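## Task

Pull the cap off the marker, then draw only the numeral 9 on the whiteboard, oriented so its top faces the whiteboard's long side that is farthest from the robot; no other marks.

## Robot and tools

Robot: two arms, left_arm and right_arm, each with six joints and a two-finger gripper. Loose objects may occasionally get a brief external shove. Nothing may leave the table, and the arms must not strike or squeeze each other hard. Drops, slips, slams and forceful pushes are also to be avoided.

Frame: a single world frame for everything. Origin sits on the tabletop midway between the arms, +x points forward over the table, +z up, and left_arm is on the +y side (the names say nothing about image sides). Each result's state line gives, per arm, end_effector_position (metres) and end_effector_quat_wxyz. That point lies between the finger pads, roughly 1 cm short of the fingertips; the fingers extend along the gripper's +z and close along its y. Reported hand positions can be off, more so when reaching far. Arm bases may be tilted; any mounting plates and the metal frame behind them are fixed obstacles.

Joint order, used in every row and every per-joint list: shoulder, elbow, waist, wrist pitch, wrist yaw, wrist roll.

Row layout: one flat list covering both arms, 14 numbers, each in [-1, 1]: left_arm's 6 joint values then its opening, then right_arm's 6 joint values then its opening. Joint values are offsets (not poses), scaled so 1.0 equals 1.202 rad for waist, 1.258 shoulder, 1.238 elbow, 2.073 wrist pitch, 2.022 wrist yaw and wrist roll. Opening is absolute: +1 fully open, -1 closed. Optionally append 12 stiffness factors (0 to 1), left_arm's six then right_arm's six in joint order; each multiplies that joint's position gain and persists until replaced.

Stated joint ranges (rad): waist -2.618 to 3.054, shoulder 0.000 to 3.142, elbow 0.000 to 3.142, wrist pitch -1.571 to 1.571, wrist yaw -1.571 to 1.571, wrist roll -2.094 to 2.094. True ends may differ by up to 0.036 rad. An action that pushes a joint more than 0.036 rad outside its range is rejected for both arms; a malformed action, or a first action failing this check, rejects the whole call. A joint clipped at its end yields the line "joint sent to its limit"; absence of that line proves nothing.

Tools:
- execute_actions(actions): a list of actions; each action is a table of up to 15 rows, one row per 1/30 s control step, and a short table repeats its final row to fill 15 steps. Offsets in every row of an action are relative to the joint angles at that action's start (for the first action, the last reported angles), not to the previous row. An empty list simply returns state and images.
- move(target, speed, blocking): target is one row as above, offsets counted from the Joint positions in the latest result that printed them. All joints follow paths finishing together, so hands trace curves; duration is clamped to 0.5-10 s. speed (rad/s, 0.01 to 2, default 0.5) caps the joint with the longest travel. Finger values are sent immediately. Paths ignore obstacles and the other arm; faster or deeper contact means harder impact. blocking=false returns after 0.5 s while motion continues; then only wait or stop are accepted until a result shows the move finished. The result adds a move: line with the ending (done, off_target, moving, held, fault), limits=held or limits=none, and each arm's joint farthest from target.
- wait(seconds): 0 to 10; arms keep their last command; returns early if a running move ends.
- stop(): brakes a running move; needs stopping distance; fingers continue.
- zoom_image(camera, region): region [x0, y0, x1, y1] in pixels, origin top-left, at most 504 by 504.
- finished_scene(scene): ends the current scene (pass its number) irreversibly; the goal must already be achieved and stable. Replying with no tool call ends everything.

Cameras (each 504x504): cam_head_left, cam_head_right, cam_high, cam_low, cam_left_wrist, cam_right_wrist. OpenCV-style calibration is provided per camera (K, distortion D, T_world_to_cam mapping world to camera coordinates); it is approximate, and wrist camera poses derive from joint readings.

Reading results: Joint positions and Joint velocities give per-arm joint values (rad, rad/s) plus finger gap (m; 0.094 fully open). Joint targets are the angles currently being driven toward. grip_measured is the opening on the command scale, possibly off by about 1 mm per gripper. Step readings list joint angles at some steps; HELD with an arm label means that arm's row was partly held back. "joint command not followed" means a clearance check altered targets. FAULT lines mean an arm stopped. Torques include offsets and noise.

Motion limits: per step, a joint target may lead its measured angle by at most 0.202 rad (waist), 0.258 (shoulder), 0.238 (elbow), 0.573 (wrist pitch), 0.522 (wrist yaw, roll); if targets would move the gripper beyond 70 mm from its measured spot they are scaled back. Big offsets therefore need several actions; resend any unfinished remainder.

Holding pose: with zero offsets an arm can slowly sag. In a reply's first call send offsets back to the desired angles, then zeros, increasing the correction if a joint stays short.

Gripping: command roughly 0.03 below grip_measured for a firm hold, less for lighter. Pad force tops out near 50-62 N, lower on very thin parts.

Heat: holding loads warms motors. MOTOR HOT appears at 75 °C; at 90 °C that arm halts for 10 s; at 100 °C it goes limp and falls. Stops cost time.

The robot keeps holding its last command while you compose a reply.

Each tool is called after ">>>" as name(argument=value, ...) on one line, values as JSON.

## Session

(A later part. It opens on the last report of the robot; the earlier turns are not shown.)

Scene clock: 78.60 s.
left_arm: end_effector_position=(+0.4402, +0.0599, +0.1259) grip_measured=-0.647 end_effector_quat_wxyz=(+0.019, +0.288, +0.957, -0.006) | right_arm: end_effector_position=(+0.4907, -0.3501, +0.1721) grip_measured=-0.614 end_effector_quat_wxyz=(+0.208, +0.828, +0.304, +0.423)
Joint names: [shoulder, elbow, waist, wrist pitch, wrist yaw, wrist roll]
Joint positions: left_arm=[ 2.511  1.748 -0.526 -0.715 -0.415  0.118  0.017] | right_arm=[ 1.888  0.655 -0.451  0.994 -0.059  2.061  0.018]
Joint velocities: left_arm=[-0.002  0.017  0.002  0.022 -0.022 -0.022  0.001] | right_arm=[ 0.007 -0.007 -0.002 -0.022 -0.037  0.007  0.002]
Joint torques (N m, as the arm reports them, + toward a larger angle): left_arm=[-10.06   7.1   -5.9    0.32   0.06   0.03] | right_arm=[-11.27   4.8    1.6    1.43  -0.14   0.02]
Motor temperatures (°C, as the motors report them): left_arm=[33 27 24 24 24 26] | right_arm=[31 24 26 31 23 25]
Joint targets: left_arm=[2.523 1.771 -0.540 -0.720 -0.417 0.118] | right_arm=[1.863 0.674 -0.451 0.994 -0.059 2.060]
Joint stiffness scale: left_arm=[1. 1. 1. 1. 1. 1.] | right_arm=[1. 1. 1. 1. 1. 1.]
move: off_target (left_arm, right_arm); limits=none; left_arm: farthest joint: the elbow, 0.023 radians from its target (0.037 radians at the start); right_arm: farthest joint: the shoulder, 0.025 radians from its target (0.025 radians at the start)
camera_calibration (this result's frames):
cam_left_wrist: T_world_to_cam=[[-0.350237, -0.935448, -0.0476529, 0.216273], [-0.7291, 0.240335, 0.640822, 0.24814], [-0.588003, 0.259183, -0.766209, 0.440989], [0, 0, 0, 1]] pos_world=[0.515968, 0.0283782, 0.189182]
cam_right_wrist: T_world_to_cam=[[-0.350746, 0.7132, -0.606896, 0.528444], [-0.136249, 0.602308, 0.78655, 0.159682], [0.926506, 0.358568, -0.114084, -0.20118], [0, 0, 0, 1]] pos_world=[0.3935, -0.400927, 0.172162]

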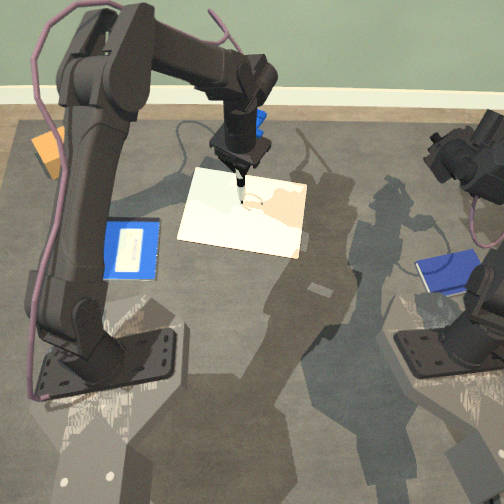

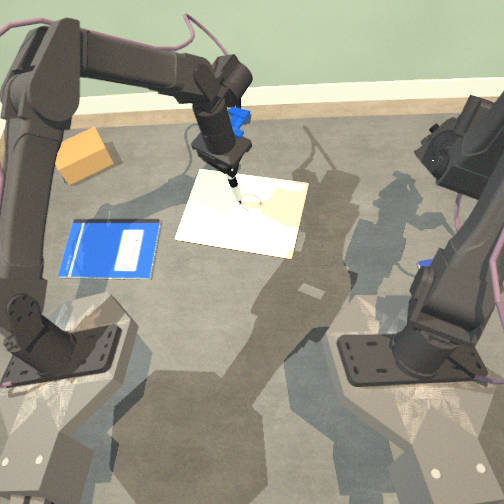

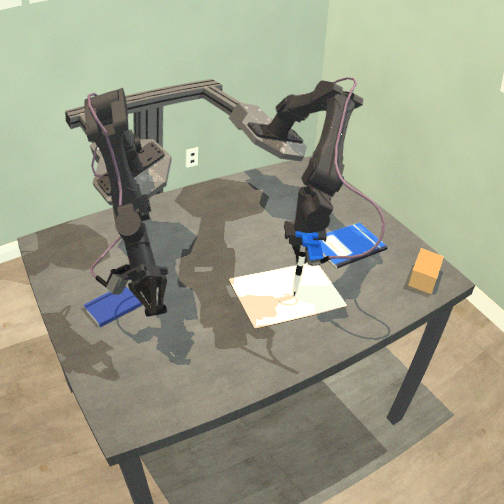

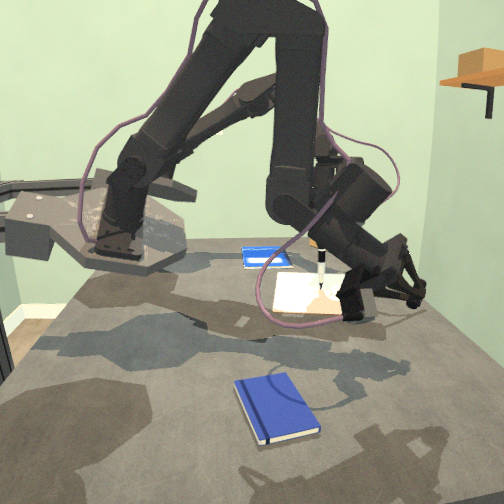

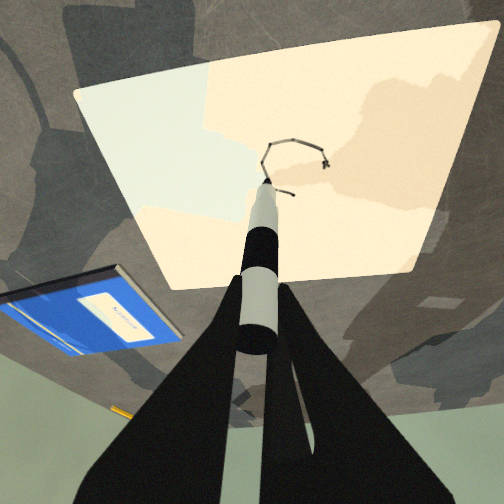

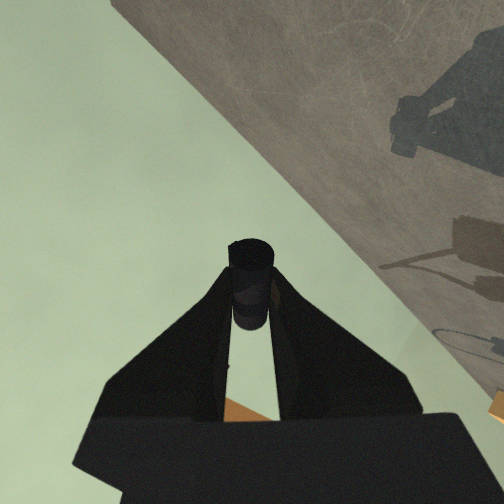

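>>> move(target=[0.003,-0.042,-0.018,0.012,-0.002,0,-0.72,-0.02,0.015,0,0,0,0,-0.70], speed=0.08)

>>> zoom_image(camera="cam_left_wrist", region=[150,50,400,300])

Scene clock: 79.90 s.
left_arm: end_effector_position=(+0.4368, +0.0579, +0.1249) grip_measured=-0.647 end_effector_quat_wxyz=(+0.024, +0.294, +0.956, +0.004) | right_arm: end_effector_position=(+0.4907, -0.3501, +0.1721) grip_measured=-0.614 end_effector_quat_wxyz=(+0.208, +0.828, +0.304, +0.423)
Joint names: [shoulder, elbow, waist, wrist pitch, wrist yaw, wrist roll]
Joint positions: left_arm=[ 2.509  1.725 -0.539 -0.693 -0.437  0.118  0.017] | right_arm=[ 1.888  0.655 -0.451  0.994 -0.059  2.061  0.018]
Joint velocities: left_arm=[ 0.007 -0.017 -0.012  0.037 -0.007  0.007  0.   ] | right_arm=[ 0.012  0.012  0.002 -0.022 -0.081  0.037 -0.   ]
Joint torques (N m, as the arm reports them, + toward a larger angle): left_arm=[-10.33   3.34  -5.43   0.46   0.26   0.03] | right_arm=[-11.27   4.82   1.52   1.42  -0.14   0.02]
Motor temperatures (°C, as the motors report them): left_arm=[33 27 24 24 24 26] | right_arm=[31 24 26 31 23 25]
Joint targets: left_arm=[2.515 1.696 -0.547 -0.690 -0.420 0.118] | right_arm=[1.863 0.674 -0.451 0.994 -0.059 2.061]
Joint stiffness scale: left_arm=[1. 1. 1. 1. 1. 1.] | right_arm=[1. 1. 1. 1. 1. 1.]
move: off_target (left_arm, right_arm); limits=none; left_arm: farthest joint: the elbow, 0.029 radians from its target (0.052 radians at the start); right_arm: farthest joint: the shoulder, 0.025 radians from its target (0.025 radians at the start)
camera_calibration (this result's frames):
cam_left_wrist: T_world_to_cam=[[-0.359134, -0.930847, -0.067427, 0.219256], [-0.736159, 0.23813, 0.633532, 0.250946], [-0.573665, 0.27716, -0.770773, 0.43201], [0, 0, 0, 1]] pos_world=[0.511307, 0.0246002, 0.188783]
cam_right_wrist: T_world_to_cam=[[-0.350403, 0.713731, -0.606469, 0.528389], [-0.136046, 0.601869, 0.786921, 0.159364], [0.926666, 0.358248, -0.113796, -0.20142], [0, 0, 0, 1]] pos_world=[0.393479, -0.400886, 0.172123]

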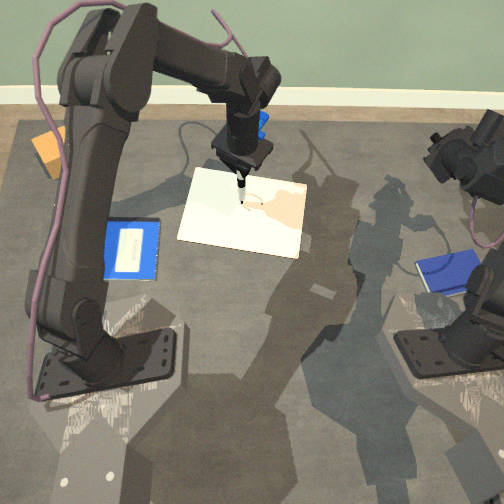

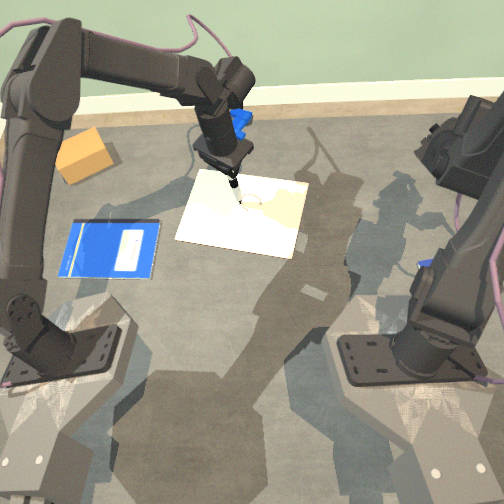

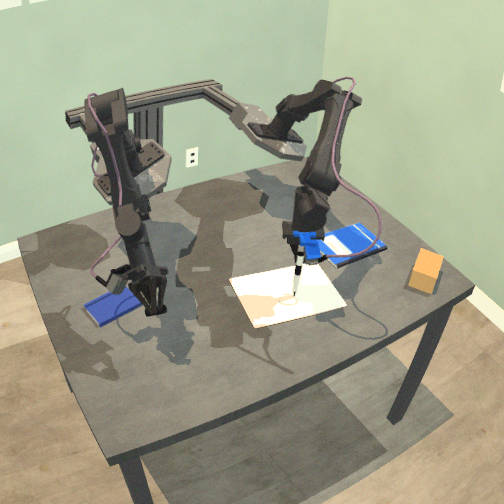

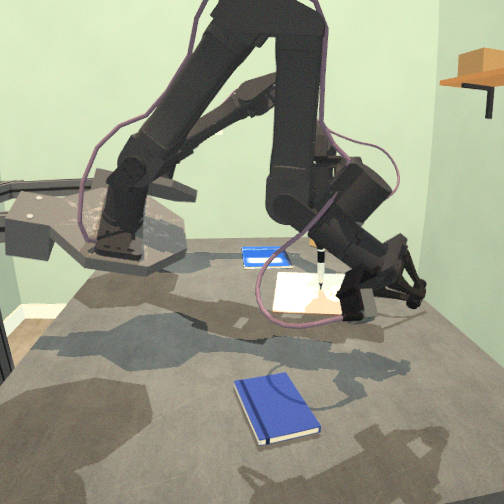

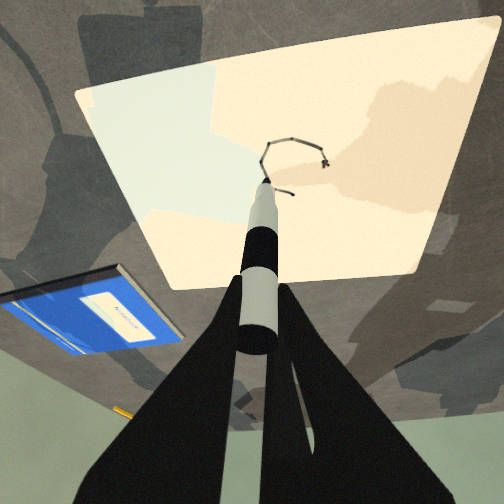

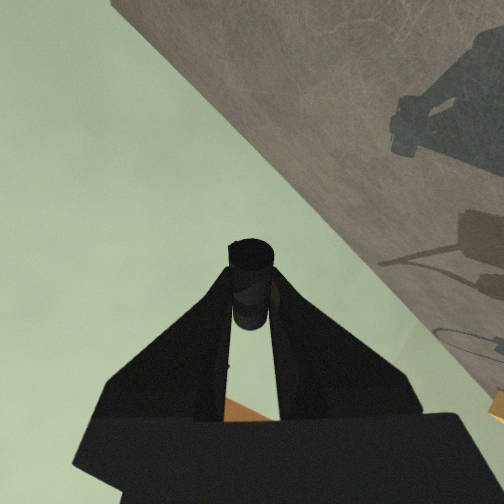

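Region (150, 50, 400, 300) of cam_left_wrist's 504x504 image, scaled by 2.016, with more detail than that image has.

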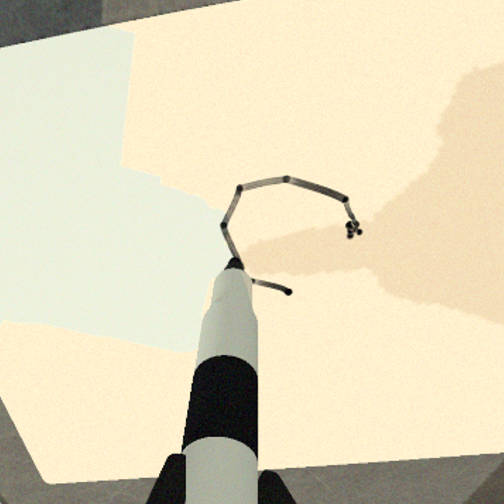

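>>> move(target=[-0.010,-0.023,-0.006,0.000,0.008,0,-0.72,-0.02,0.015,0,0,0,0,-0.70], speed=0.04)

>>> zoom_image(camera="cam_left_wrist", region=[150,50,400,300])

Scene clock: 81.10 s.
left_arm: end_effector_position=(+0.4373, +0.0580, +0.1257) grip_measured=-0.647 end_effector_quat_wxyz=(+0.025, +0.293, +0.956, +0.004) | right_arm: end_effector_position=(+0.4907, -0.3501, +0.1721) grip_measured=-0.614 end_effector_quat_wxyz=(+0.207, +0.828, +0.303, +0.423)
Joint names: [shoulder, elbow, waist, wrist pitch, wrist yaw, wrist roll]
Joint positions: left_arm=[ 2.507  1.725 -0.539 -0.693 -0.437  0.118  0.017] | right_arm=[ 1.888  0.655 -0.451  0.994 -0.059  2.062  0.018]
Joint velocities: left_arm=[ 0.002 -0.017  0.007 -0.022 -0.022 -0.022 -0.001] | right_arm=[ 0.002 -0.007  0.017  0.066  0.007 -0.051 -0.001]
Joint torques (N m, as the arm reports them, + toward a larger angle): left_arm=[-11.51   3.38  -5.43   0.42   0.24   0.03] | right_arm=[-11.22   4.82   1.59   1.44  -0.12   0.03]
Motor temperatures (°C, as the motors report them): left_arm=[33 27 24 24 24 26] | right_arm=[31 24 26 31 23 25]
Joint targets: left_arm=[2.496 1.697 -0.546 -0.693 -0.420 0.118] | right_arm=[1.863 0.674 -0.451 0.994 -0.059 2.061]
Joint stiffness scale: left_arm=[1. 1. 1. 1. 1. 1.] | right_arm=[1. 1. 1. 1. 1. 1.]
move: off_target (left_arm, right_arm); limits=none; left_arm: farthest joint: the elbow, 0.028 radians from its target (0.028 radians at the start); right_arm: farthest joint: the shoulder, 0.025 radians from its target (0.025 radians at the start)
camera_calibration (this result's frames):
cam_left_wrist: T_world_to_cam=[[-0.358308, -0.931182, -0.0672001, 0.219221], [-0.737313, 0.238085, 0.632207, 0.251507], [-0.5727, 0.276072, -0.77188, 0.432665], [0, 0, 0, 1]] pos_world=[0.511775, 0.0248079, 0.189693]
cam_right_wrist: T_world_to_cam=[[-0.350061, 0.714262, -0.606042, 0.528333], [-0.135843, 0.60143, 0.787292, 0.159047], [0.926825, 0.357927, -0.113509, -0.20166], [0, 0, 0, 1]] pos_world=[0.393457, -0.400845, 0.172085]

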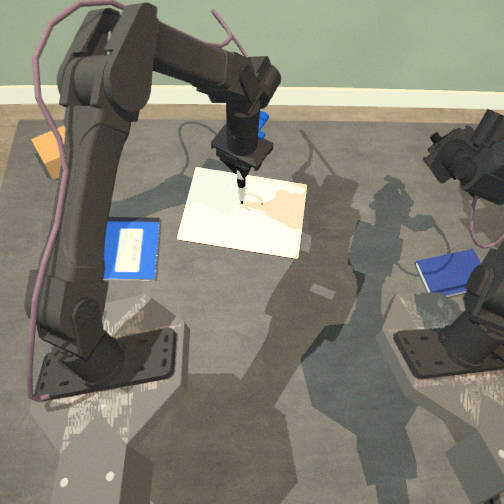

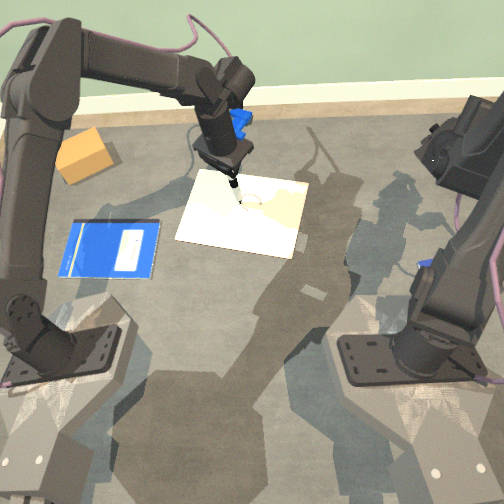

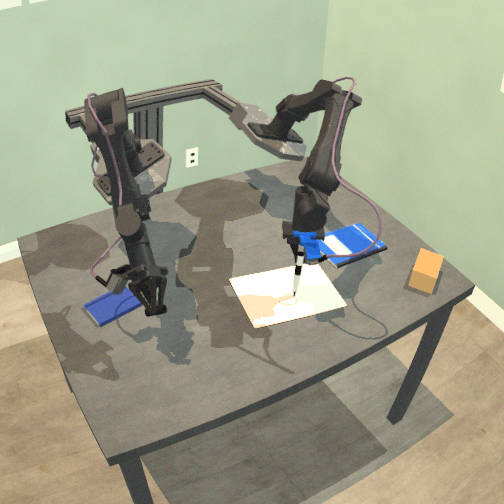

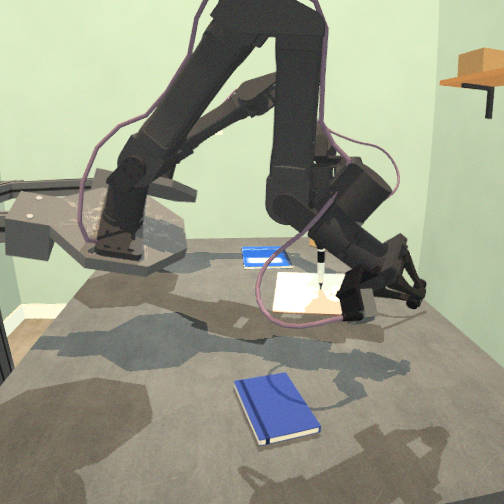

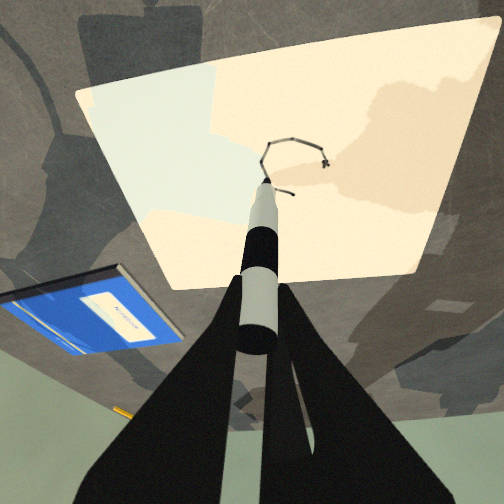

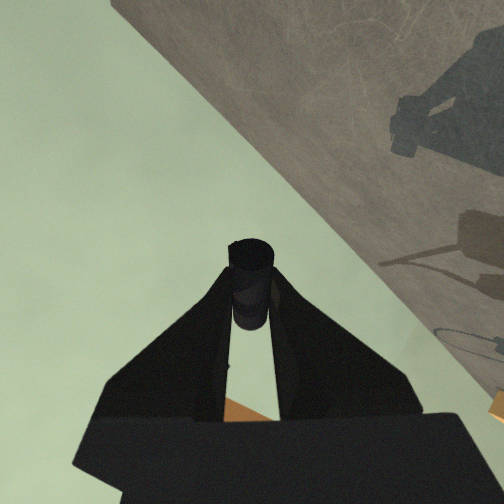

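Region (150, 50, 400, 300) of cam_left_wrist's 504x504 image, scaled by 2.016, with more detail than that image has.

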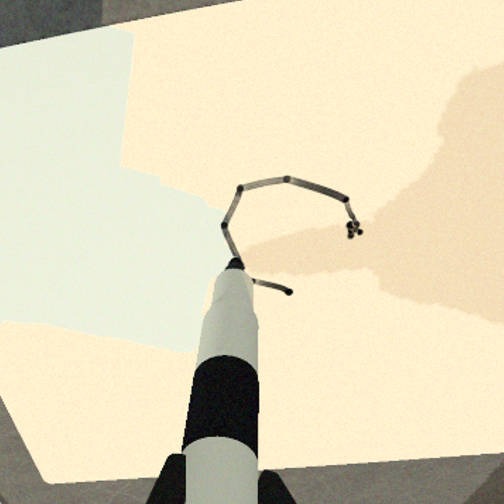

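>>> move(target=[-0.018,-0.019,-0.006,0.000,0.008,0,-0.72,-0.02,0.015,0,0,0,0,-0.70], speed=0.03)

>>> zoom_image(camera="cam_left_wrist", region=[150,50,400,300])

Scene clock: 82.50 s.
left_arm: end_effector_position=(+0.4372, +0.0566, +0.1266) grip_measured=-0.647 end_effector_quat_wxyz=(+0.025, +0.293, +0.956, -0.001) | right_arm: end_effector_position=(+0.4907, -0.3501, +0.1721) grip_measured=-0.614 end_effector_quat_wxyz=(+0.207, +0.828, +0.303, +0.423)
Joint names: [shoulder, elbow, waist, wrist pitch, wrist yaw, wrist roll]
Joint positions: left_arm=[ 2.505  1.725 -0.539 -0.693 -0.427  0.118  0.017] | right_arm=[ 1.888  0.655 -0.451  0.994 -0.059  2.063  0.018]
Joint velocities: left_arm=[ 0.002  0.002  0.012  0.007  0.022  0.066 -0.001] | right_arm=[ 0.002  0.002  0.012  0.022  0.022 -0.066  0.   ]
Joint torques (N m, as the arm reports them, + toward a larger angle): left_arm=[-12.13   3.78  -5.33   0.42   0.14   0.03] | right_arm=[-11.25   4.79   1.57   1.44  -0.15   0.01]
Motor temperatures (°C, as the motors report them): left_arm=[33 27 24 24 24 26] | right_arm=[31 24 26 31 23 25]
Joint targets: left_arm=[2.484 1.701 -0.546 -0.693 -0.420 0.118] | right_arm=[1.863 0.674 -0.451 0.994 -0.059 2.062]
Joint stiffness scale: left_arm=[1. 1. 1. 1. 1. 1.] | right_arm=[1. 1. 1. 1. 1. 1.]
move: off_target (left_arm, right_arm); limits=none; left_arm: farthest joint: the elbow, 0.024 radians from its target (0.024 radians at the start); right_arm: farthest joint: the shoulder, 0.025 radians from its target (0.025 radians at the start)
camera_calibration (this result's frames):
cam_left_wrist: T_world_to_cam=[[-0.358054, -0.931953, -0.0570985, 0.216523], [-0.735707, 0.243945, 0.631844, 0.250173], [-0.57492, 0.268242, -0.77299, 0.435223], [0, 0, 0, 1]] pos_world=[0.5118, 0.0240159, 0.190716]
cam_right_wrist: T_world_to_cam=[[-0.349718, 0.714793, -0.605614, 0.528277], [-0.135641, 0.600991, 0.787662, 0.15873], [0.926984, 0.357605, -0.113222, -0.2019], [0, 0, 0, 1]] pos_world=[0.393436, -0.400803, 0.172047]

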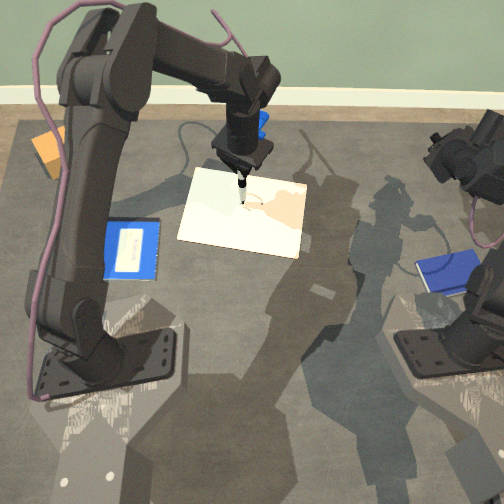

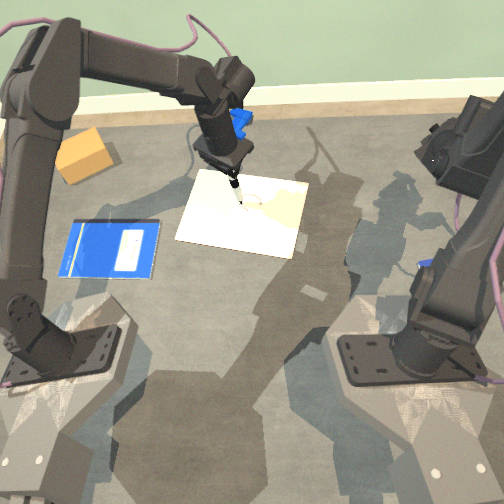

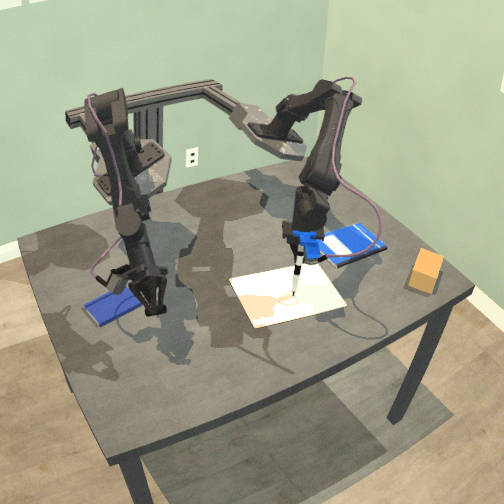

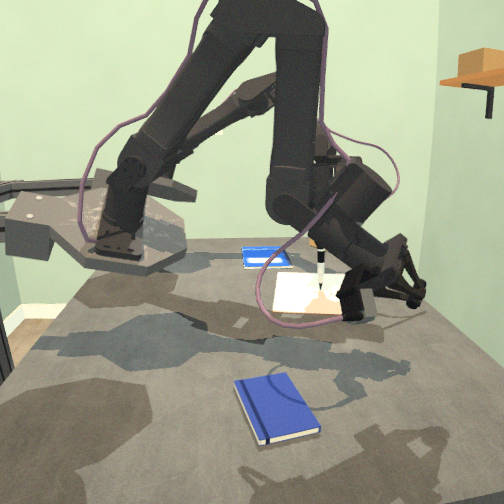

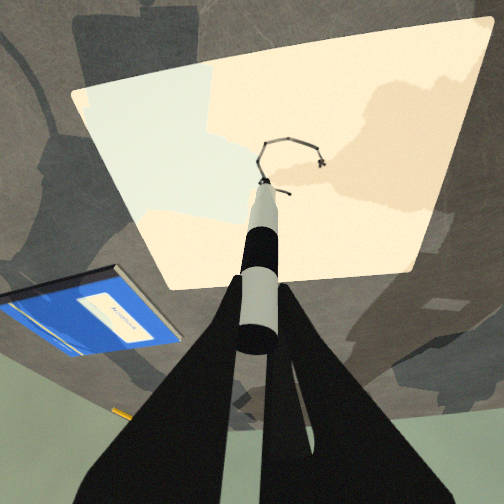

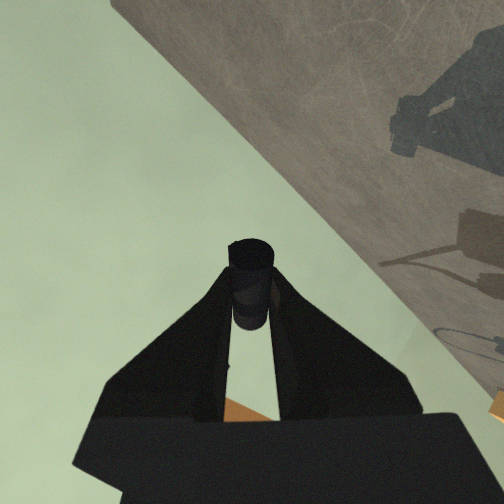

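Region (150, 50, 400, 300) of cam_left_wrist's 504x504 image, scaled by 2.016, with more detail than that image has.

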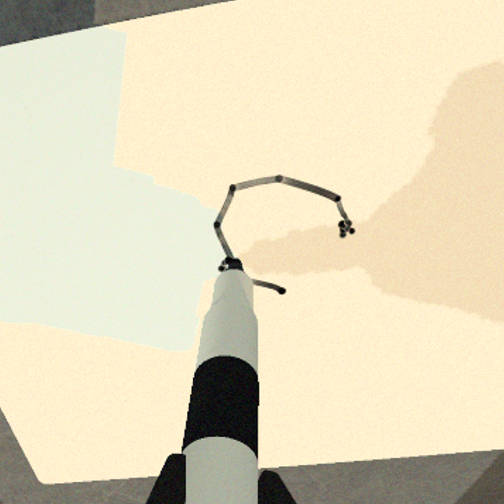

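>>> move(target=[-0.016,-0.041,-0.014,0.009,0.004,0,-0.72,-0.02,0.015,0,0,0,0,-0.70], speed=0.05)

>>> zoom_image(camera="cam_left_wrist", region=[150,50,400,300])

Scene clock: 84.03 s.
left_arm: end_effector_position=(+0.4329, +0.0566, +0.1253) grip_measured=-0.647 end_effector_quat_wxyz=(+0.026, +0.294, +0.955, -0.001) | right_arm: end_effector_position=(+0.4907, -0.3501, +0.1721) grip_measured=-0.614 end_effector_quat_wxyz=(+0.207, +0.828, +0.303, +0.423)
Joint names: [shoulder, elbow, waist, wrist pitch, wrist yaw, wrist roll]
Joint positions: left_arm=[ 2.495  1.696 -0.542 -0.673 -0.427  0.118  0.017] | right_arm=[ 1.888  0.655 -0.451  0.994 -0.059  2.063  0.018]
Joint velocities: left_arm=[-0.012  0.017 -0.012  0.051 -0.007 -0.037 -0.001] | right_arm=[-0.002  0.002 -0.012 -0.007  0.066  0.007 -0.001]
Joint torques (N m, as the arm reports them, + toward a larger angle): left_arm=[-11.38   3.88  -5.8    0.43   0.14   0.03] | right_arm=[-11.25   4.81   1.59   1.43  -0.13   0.02]
Motor temperatures (°C, as the motors report them): left_arm=[33 27 24 24 24 26] | right_arm=[31 24 26 31 23 25]
Joint targets: left_arm=[2.485 1.674 -0.555 -0.675 -0.419 0.118] | right_arm=[1.863 0.674 -0.451 0.994 -0.059 2.063]
Joint stiffness scale: left_arm=[1. 1. 1. 1. 1. 1.] | right_arm=[1. 1. 1. 1. 1. 1.]
move: off_target (left_arm, right_arm); limits=none; left_arm: farthest joint: the elbow, 0.022 radians from its target (0.051 radians at the start); right_arm: farthest joint: the shoulder, 0.025 radians from its target (0.025 radians at the start)
camera_calibration (this result's frames):
cam_left_wrist: T_world_to_cam=[[-0.360236, -0.931113, -0.057091, 0.215818], [-0.73625, 0.246197, 0.630335, 0.248102], [-0.572857, 0.269103, -0.774221, 0.431022], [0, 0, 0, 1]] pos_world=[0.507325, 0.0238796, 0.189639]
cam_right_wrist: T_world_to_cam=[[-0.349546, 0.715058, -0.6054, 0.528248], [-0.135539, 0.600771, 0.787847, 0.158572], [0.927063, 0.357445, -0.113079, -0.20202], [0, 0, 0, 1]] pos_world=[0.393425, -0.400783, 0.172027]

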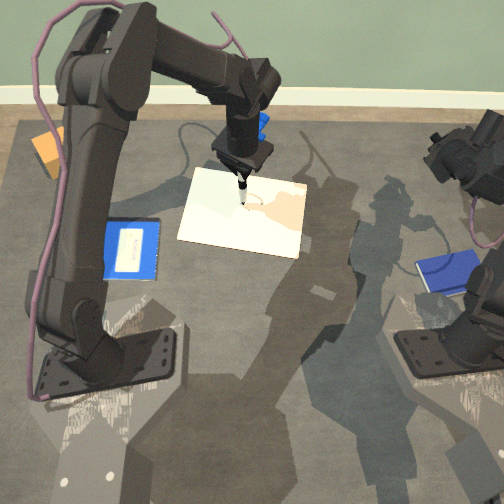

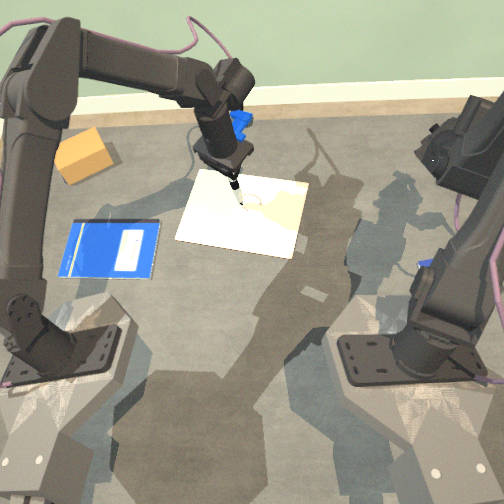

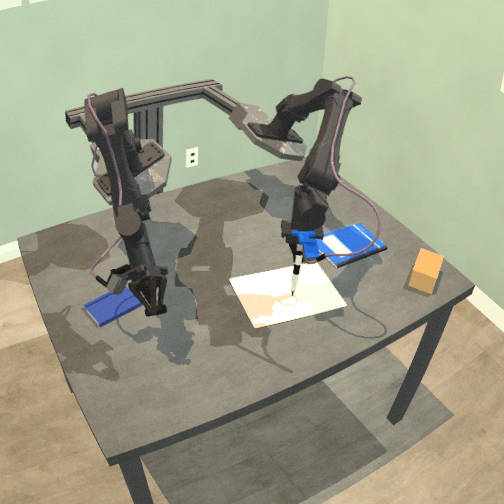

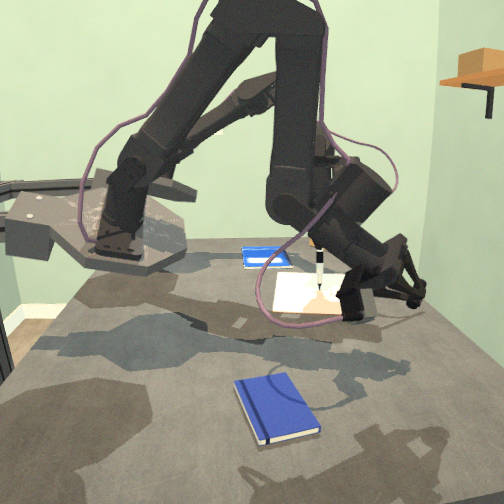

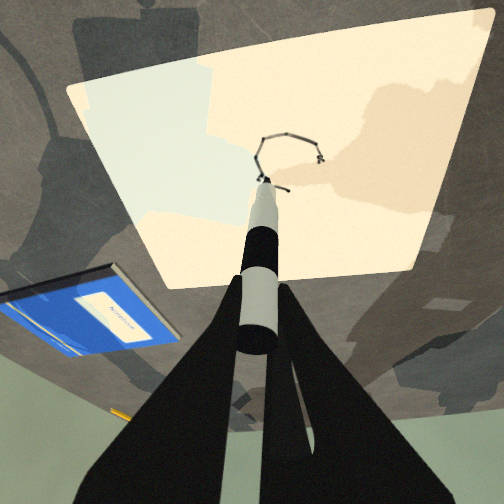

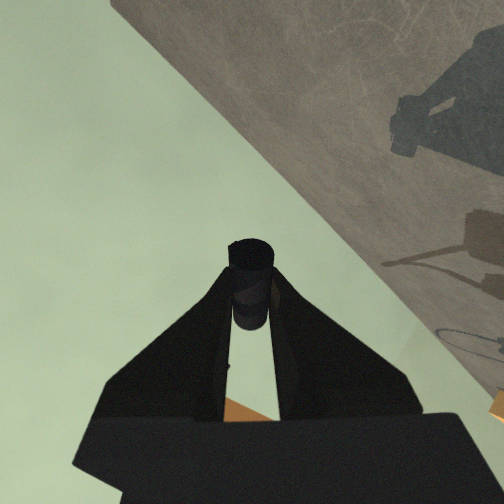

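Region (150, 50, 400, 300) of cam_left_wrist's 504x504 image, scaled by 2.016, with more detail than that image has.

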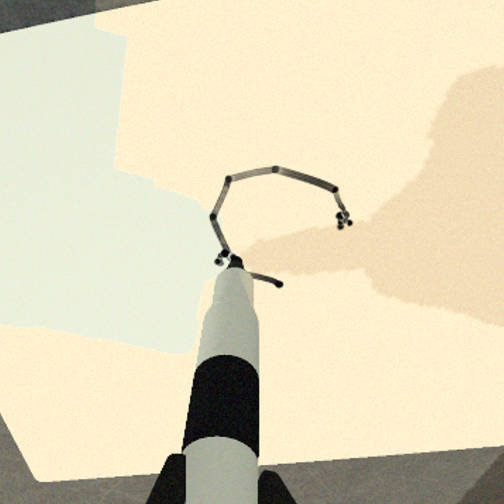

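>>> move(target=[0.038,0.060,-0.043,-0.016,0.004,0,-0.72,-0.02,0.015,0,0,0,0,-0.70], speed=0.1)

>>> zoom_image(camera="cam_left_wrist", region=[150,50,400,300])

Scene clock: 85.53 s.
left_arm: end_effector_position=(+0.4304, +0.0355, +0.1278) grip_measured=-0.647 end_effector_quat_wxyz=(+0.030, +0.312, +0.949, -0.005) | right_arm: end_effector_position=(+0.4907, -0.3501, +0.1721) grip_measured=-0.614 end_effector_quat_wxyz=(+0.207, +0.828, +0.303, +0.424)
Joint names: [shoulder, elbow, waist, wrist pitch, wrist yaw, wrist roll]
Joint positions: left_arm=[ 2.532  1.746 -0.581 -0.694 -0.424  0.118  0.017] | right_arm=[ 1.888  0.655 -0.451  0.994 -0.059  2.064  0.018]
Joint velocities: left_arm=[-0.007 -0.002 -0.007  0.037 -0.051 -0.007 -0.   ] | right_arm=[ 0.017 -0.017 -0.012  0.066 -0.022  0.007 -0.001]
Joint torques (N m, as the arm reports them, + toward a larger angle): left_arm=[-10.13   7.14  -5.86   0.3    0.12   0.02] | right_arm=[-11.23   4.82   1.57   1.43  -0.13   0.02]
Motor temperatures (°C, as the motors report them): left_arm=[33 27 24 24 24 26] | right_arm=[32 24 26 31 23 25]
Joint targets: left_arm=[2.543 1.771 -0.593 -0.706 -0.419 0.118] | right_arm=[1.863 0.674 -0.451 0.994 -0.059 2.063]
Joint stiffness scale: left_arm=[1. 1. 1. 1. 1. 1.] | right_arm=[1. 1. 1. 1. 1. 1.]
move: off_target (left_arm, right_arm); limits=none; left_arm: farthest joint: the elbow, 0.024 radians from its target (0.074 radians at the start); right_arm: farthest joint: the shoulder, 0.025 radians from its target (0.025 radians at the start)
camera_calibration (this result's frames):
cam_left_wrist: T_world_to_cam=[[-0.39593, -0.916829, -0.0516205, 0.209607], [-0.72934, 0.279813, 0.624313, 0.246522], [-0.557944, 0.284834, -0.779466, 0.430862], [0, 0, 0, 1]] pos_world=[0.503185, 0.000469928, 0.192755]
cam_right_wrist: T_world_to_cam=[[-0.349203, 0.715588, -0.604972, 0.528192], [-0.135337, 0.600331, 0.788217, 0.158255], [0.927222, 0.357123, -0.112792, -0.20226], [0, 0, 0, 1]] pos_world=[0.393404, -0.400741, 0.171989]

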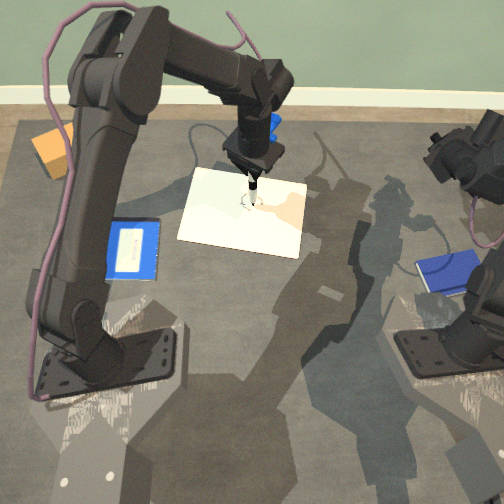

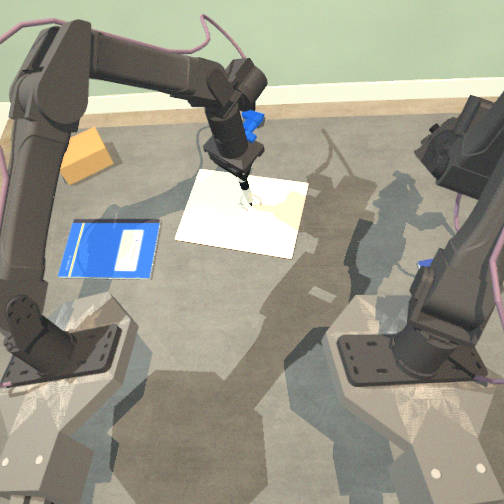

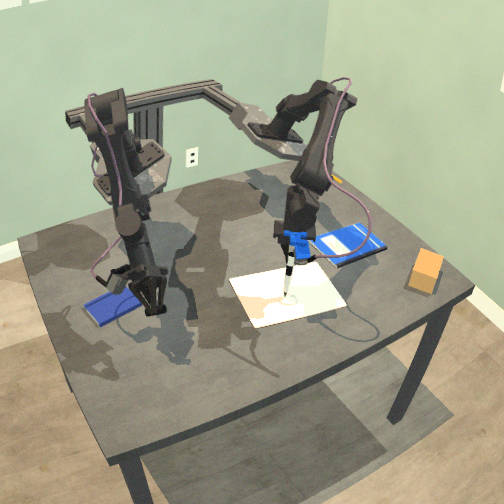

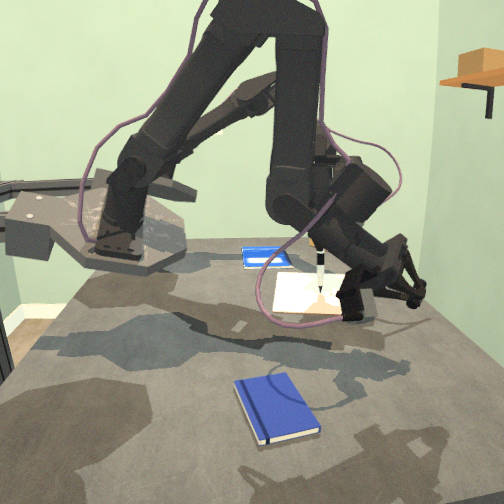

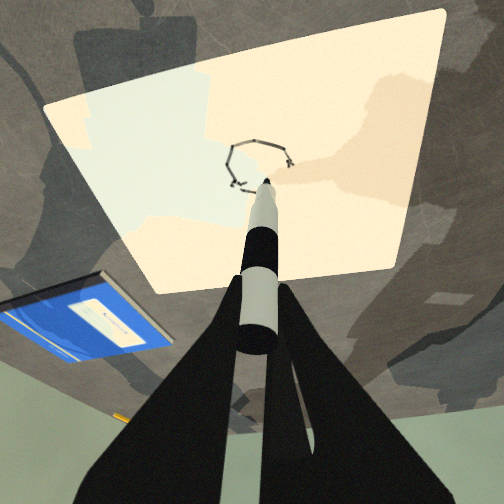

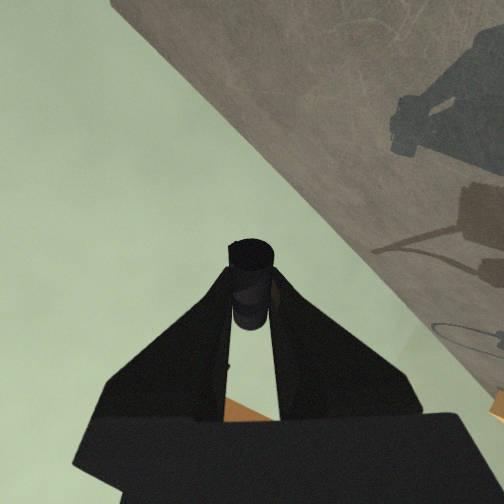

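Region (150, 50, 400, 300) of cam_left_wrist's 504x504 image, scaled by 2.016, with more detail than that image has.

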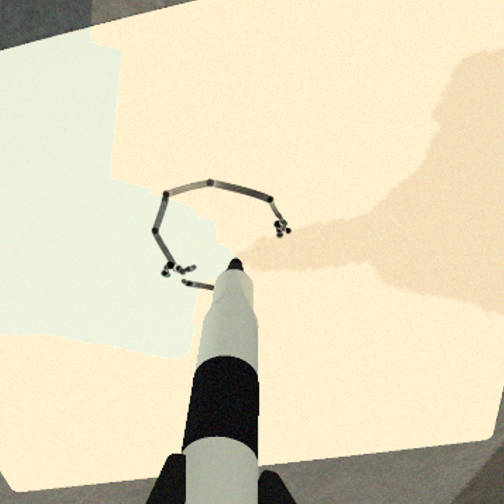

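>>> move(target=[-0.055,-0.081,0.044,0.022,0.003,0,-0.72,-0.02,0.015,0,0,0,0,-0.70], speed=0.15)

>>> zoom_image(camera="cam_left_wrist", region=[150,50,400,300])

Scene clock: 87.10 s.
left_arm: end_effector_position=(+0.4315, +0.0611, +0.1252) grip_measured=-0.647 end_effector_quat_wxyz=(+0.026, +0.287, +0.957, -0.009) | right_arm: end_effector_position=(+0.4907, -0.3501, +0.1721) grip_measured=-0.614 end_effector_quat_wxyz=(+0.207, +0.828, +0.302, +0.424)
Joint names: [shoulder, elbow, waist, wrist pitch, wrist yaw, wrist roll]
Joint positions: left_arm=[ 2.475  1.666 -0.529 -0.655 -0.411  0.118  0.017] | right_arm=[ 1.888  0.655 -0.451  0.994 -0.059  2.065  0.018]
Joint velocities: left_arm=[ 0.012  0.007 -0.012  0.051  0.022  0.11   0.001] | right_arm=[-0.007 -0.022  0.017 -0.007 -0.007 -0.007 -0.001]
Joint torques (N m, as the arm reports them, + toward a larger angle): left_arm=[-11.32   3.91  -4.47   0.52  -0.02   0.03] | right_arm=[-11.23   4.79   1.56   1.44  -0.13   0.02]
Motor temperatures (°C, as the motors report them): left_arm=[33 27 24 24 24 26] | right_arm=[32 24 26 31 23 25]
Joint targets: left_arm=[2.463 1.646 -0.528 -0.649 -0.418 0.118] | right_arm=[1.863 0.674 -0.451 0.994 -0.059 2.064]
Joint stiffness scale: left_arm=[1. 1. 1. 1. 1. 1.] | right_arm=[1. 1. 1. 1. 1. 1.]
move: off_target (left_arm, right_arm); limits=none; left_arm: farthest joint: the elbow, 0.021 radians from its target (0.101 radians at the start); right_arm: farthest joint: the shoulder, 0.025 radians from its target (0.025 radians at the start)
camera_calibration (this result's frames):
cam_left_wrist: T_world_to_cam=[[-0.347658, -0.936707, -0.0413938, 0.212457], [-0.736697, 0.245582, 0.630052, 0.246362], [-0.580009, 0.249538, -0.775449, 0.433378], [0, 0, 0, 1]] pos_world=[0.506719, 0.0303639, 0.189636]
cam_right_wrist: T_world_to_cam=[[-0.34886, 0.716117, -0.604544, 0.528135], [-0.135135, 0.599891, 0.788587, 0.157938], [0.927381, 0.356801, -0.112505, -0.2025], [0, 0, 0, 1]] pos_world=[0.393382, -0.4007, 0.171951]

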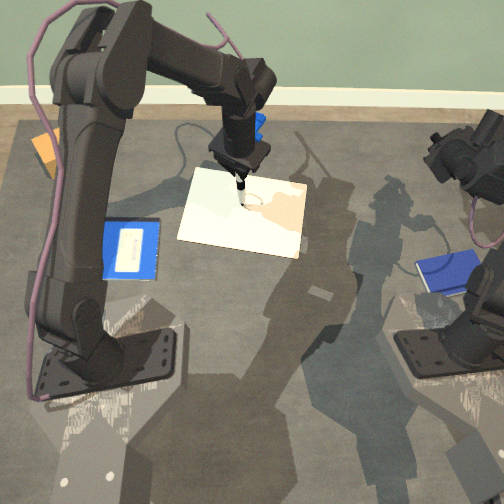

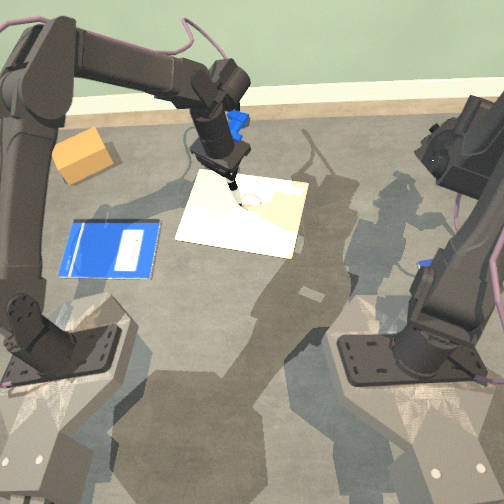

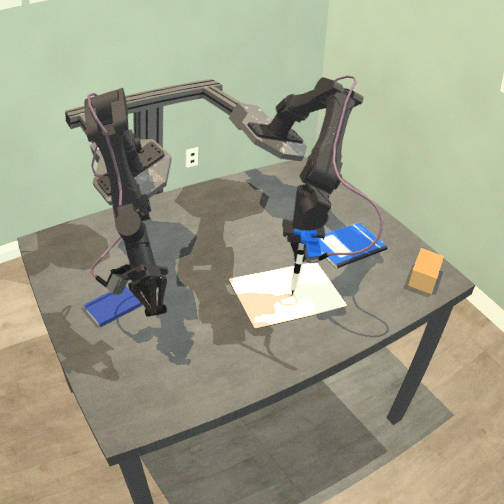

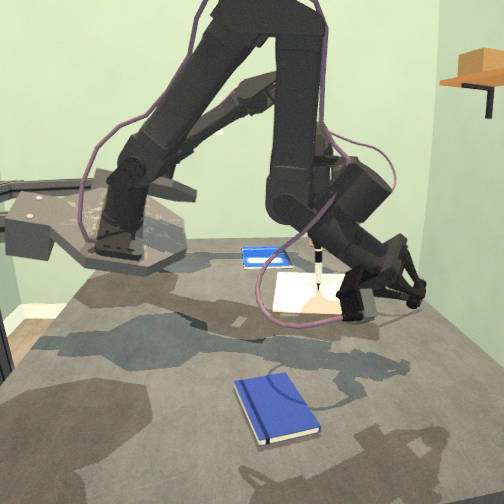

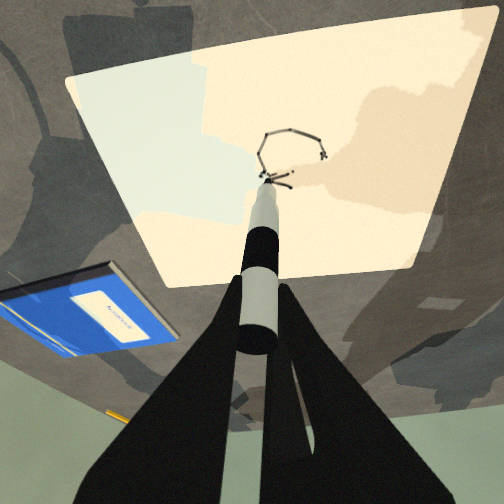

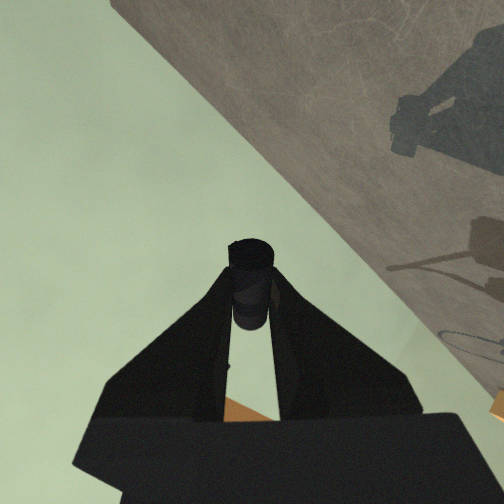

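Region (150, 50, 400, 300) of cam_left_wrist's 504x504 image, scaled by 2.016, with more detail than that image has.

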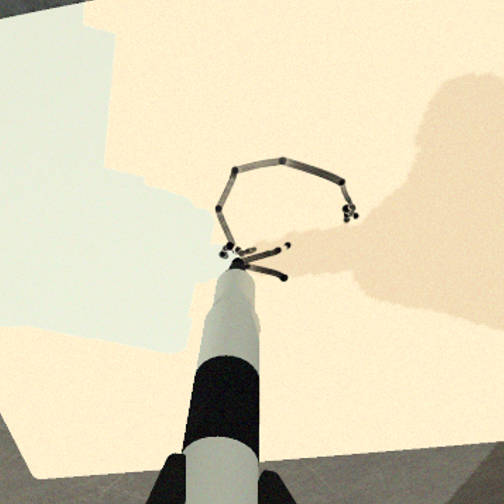

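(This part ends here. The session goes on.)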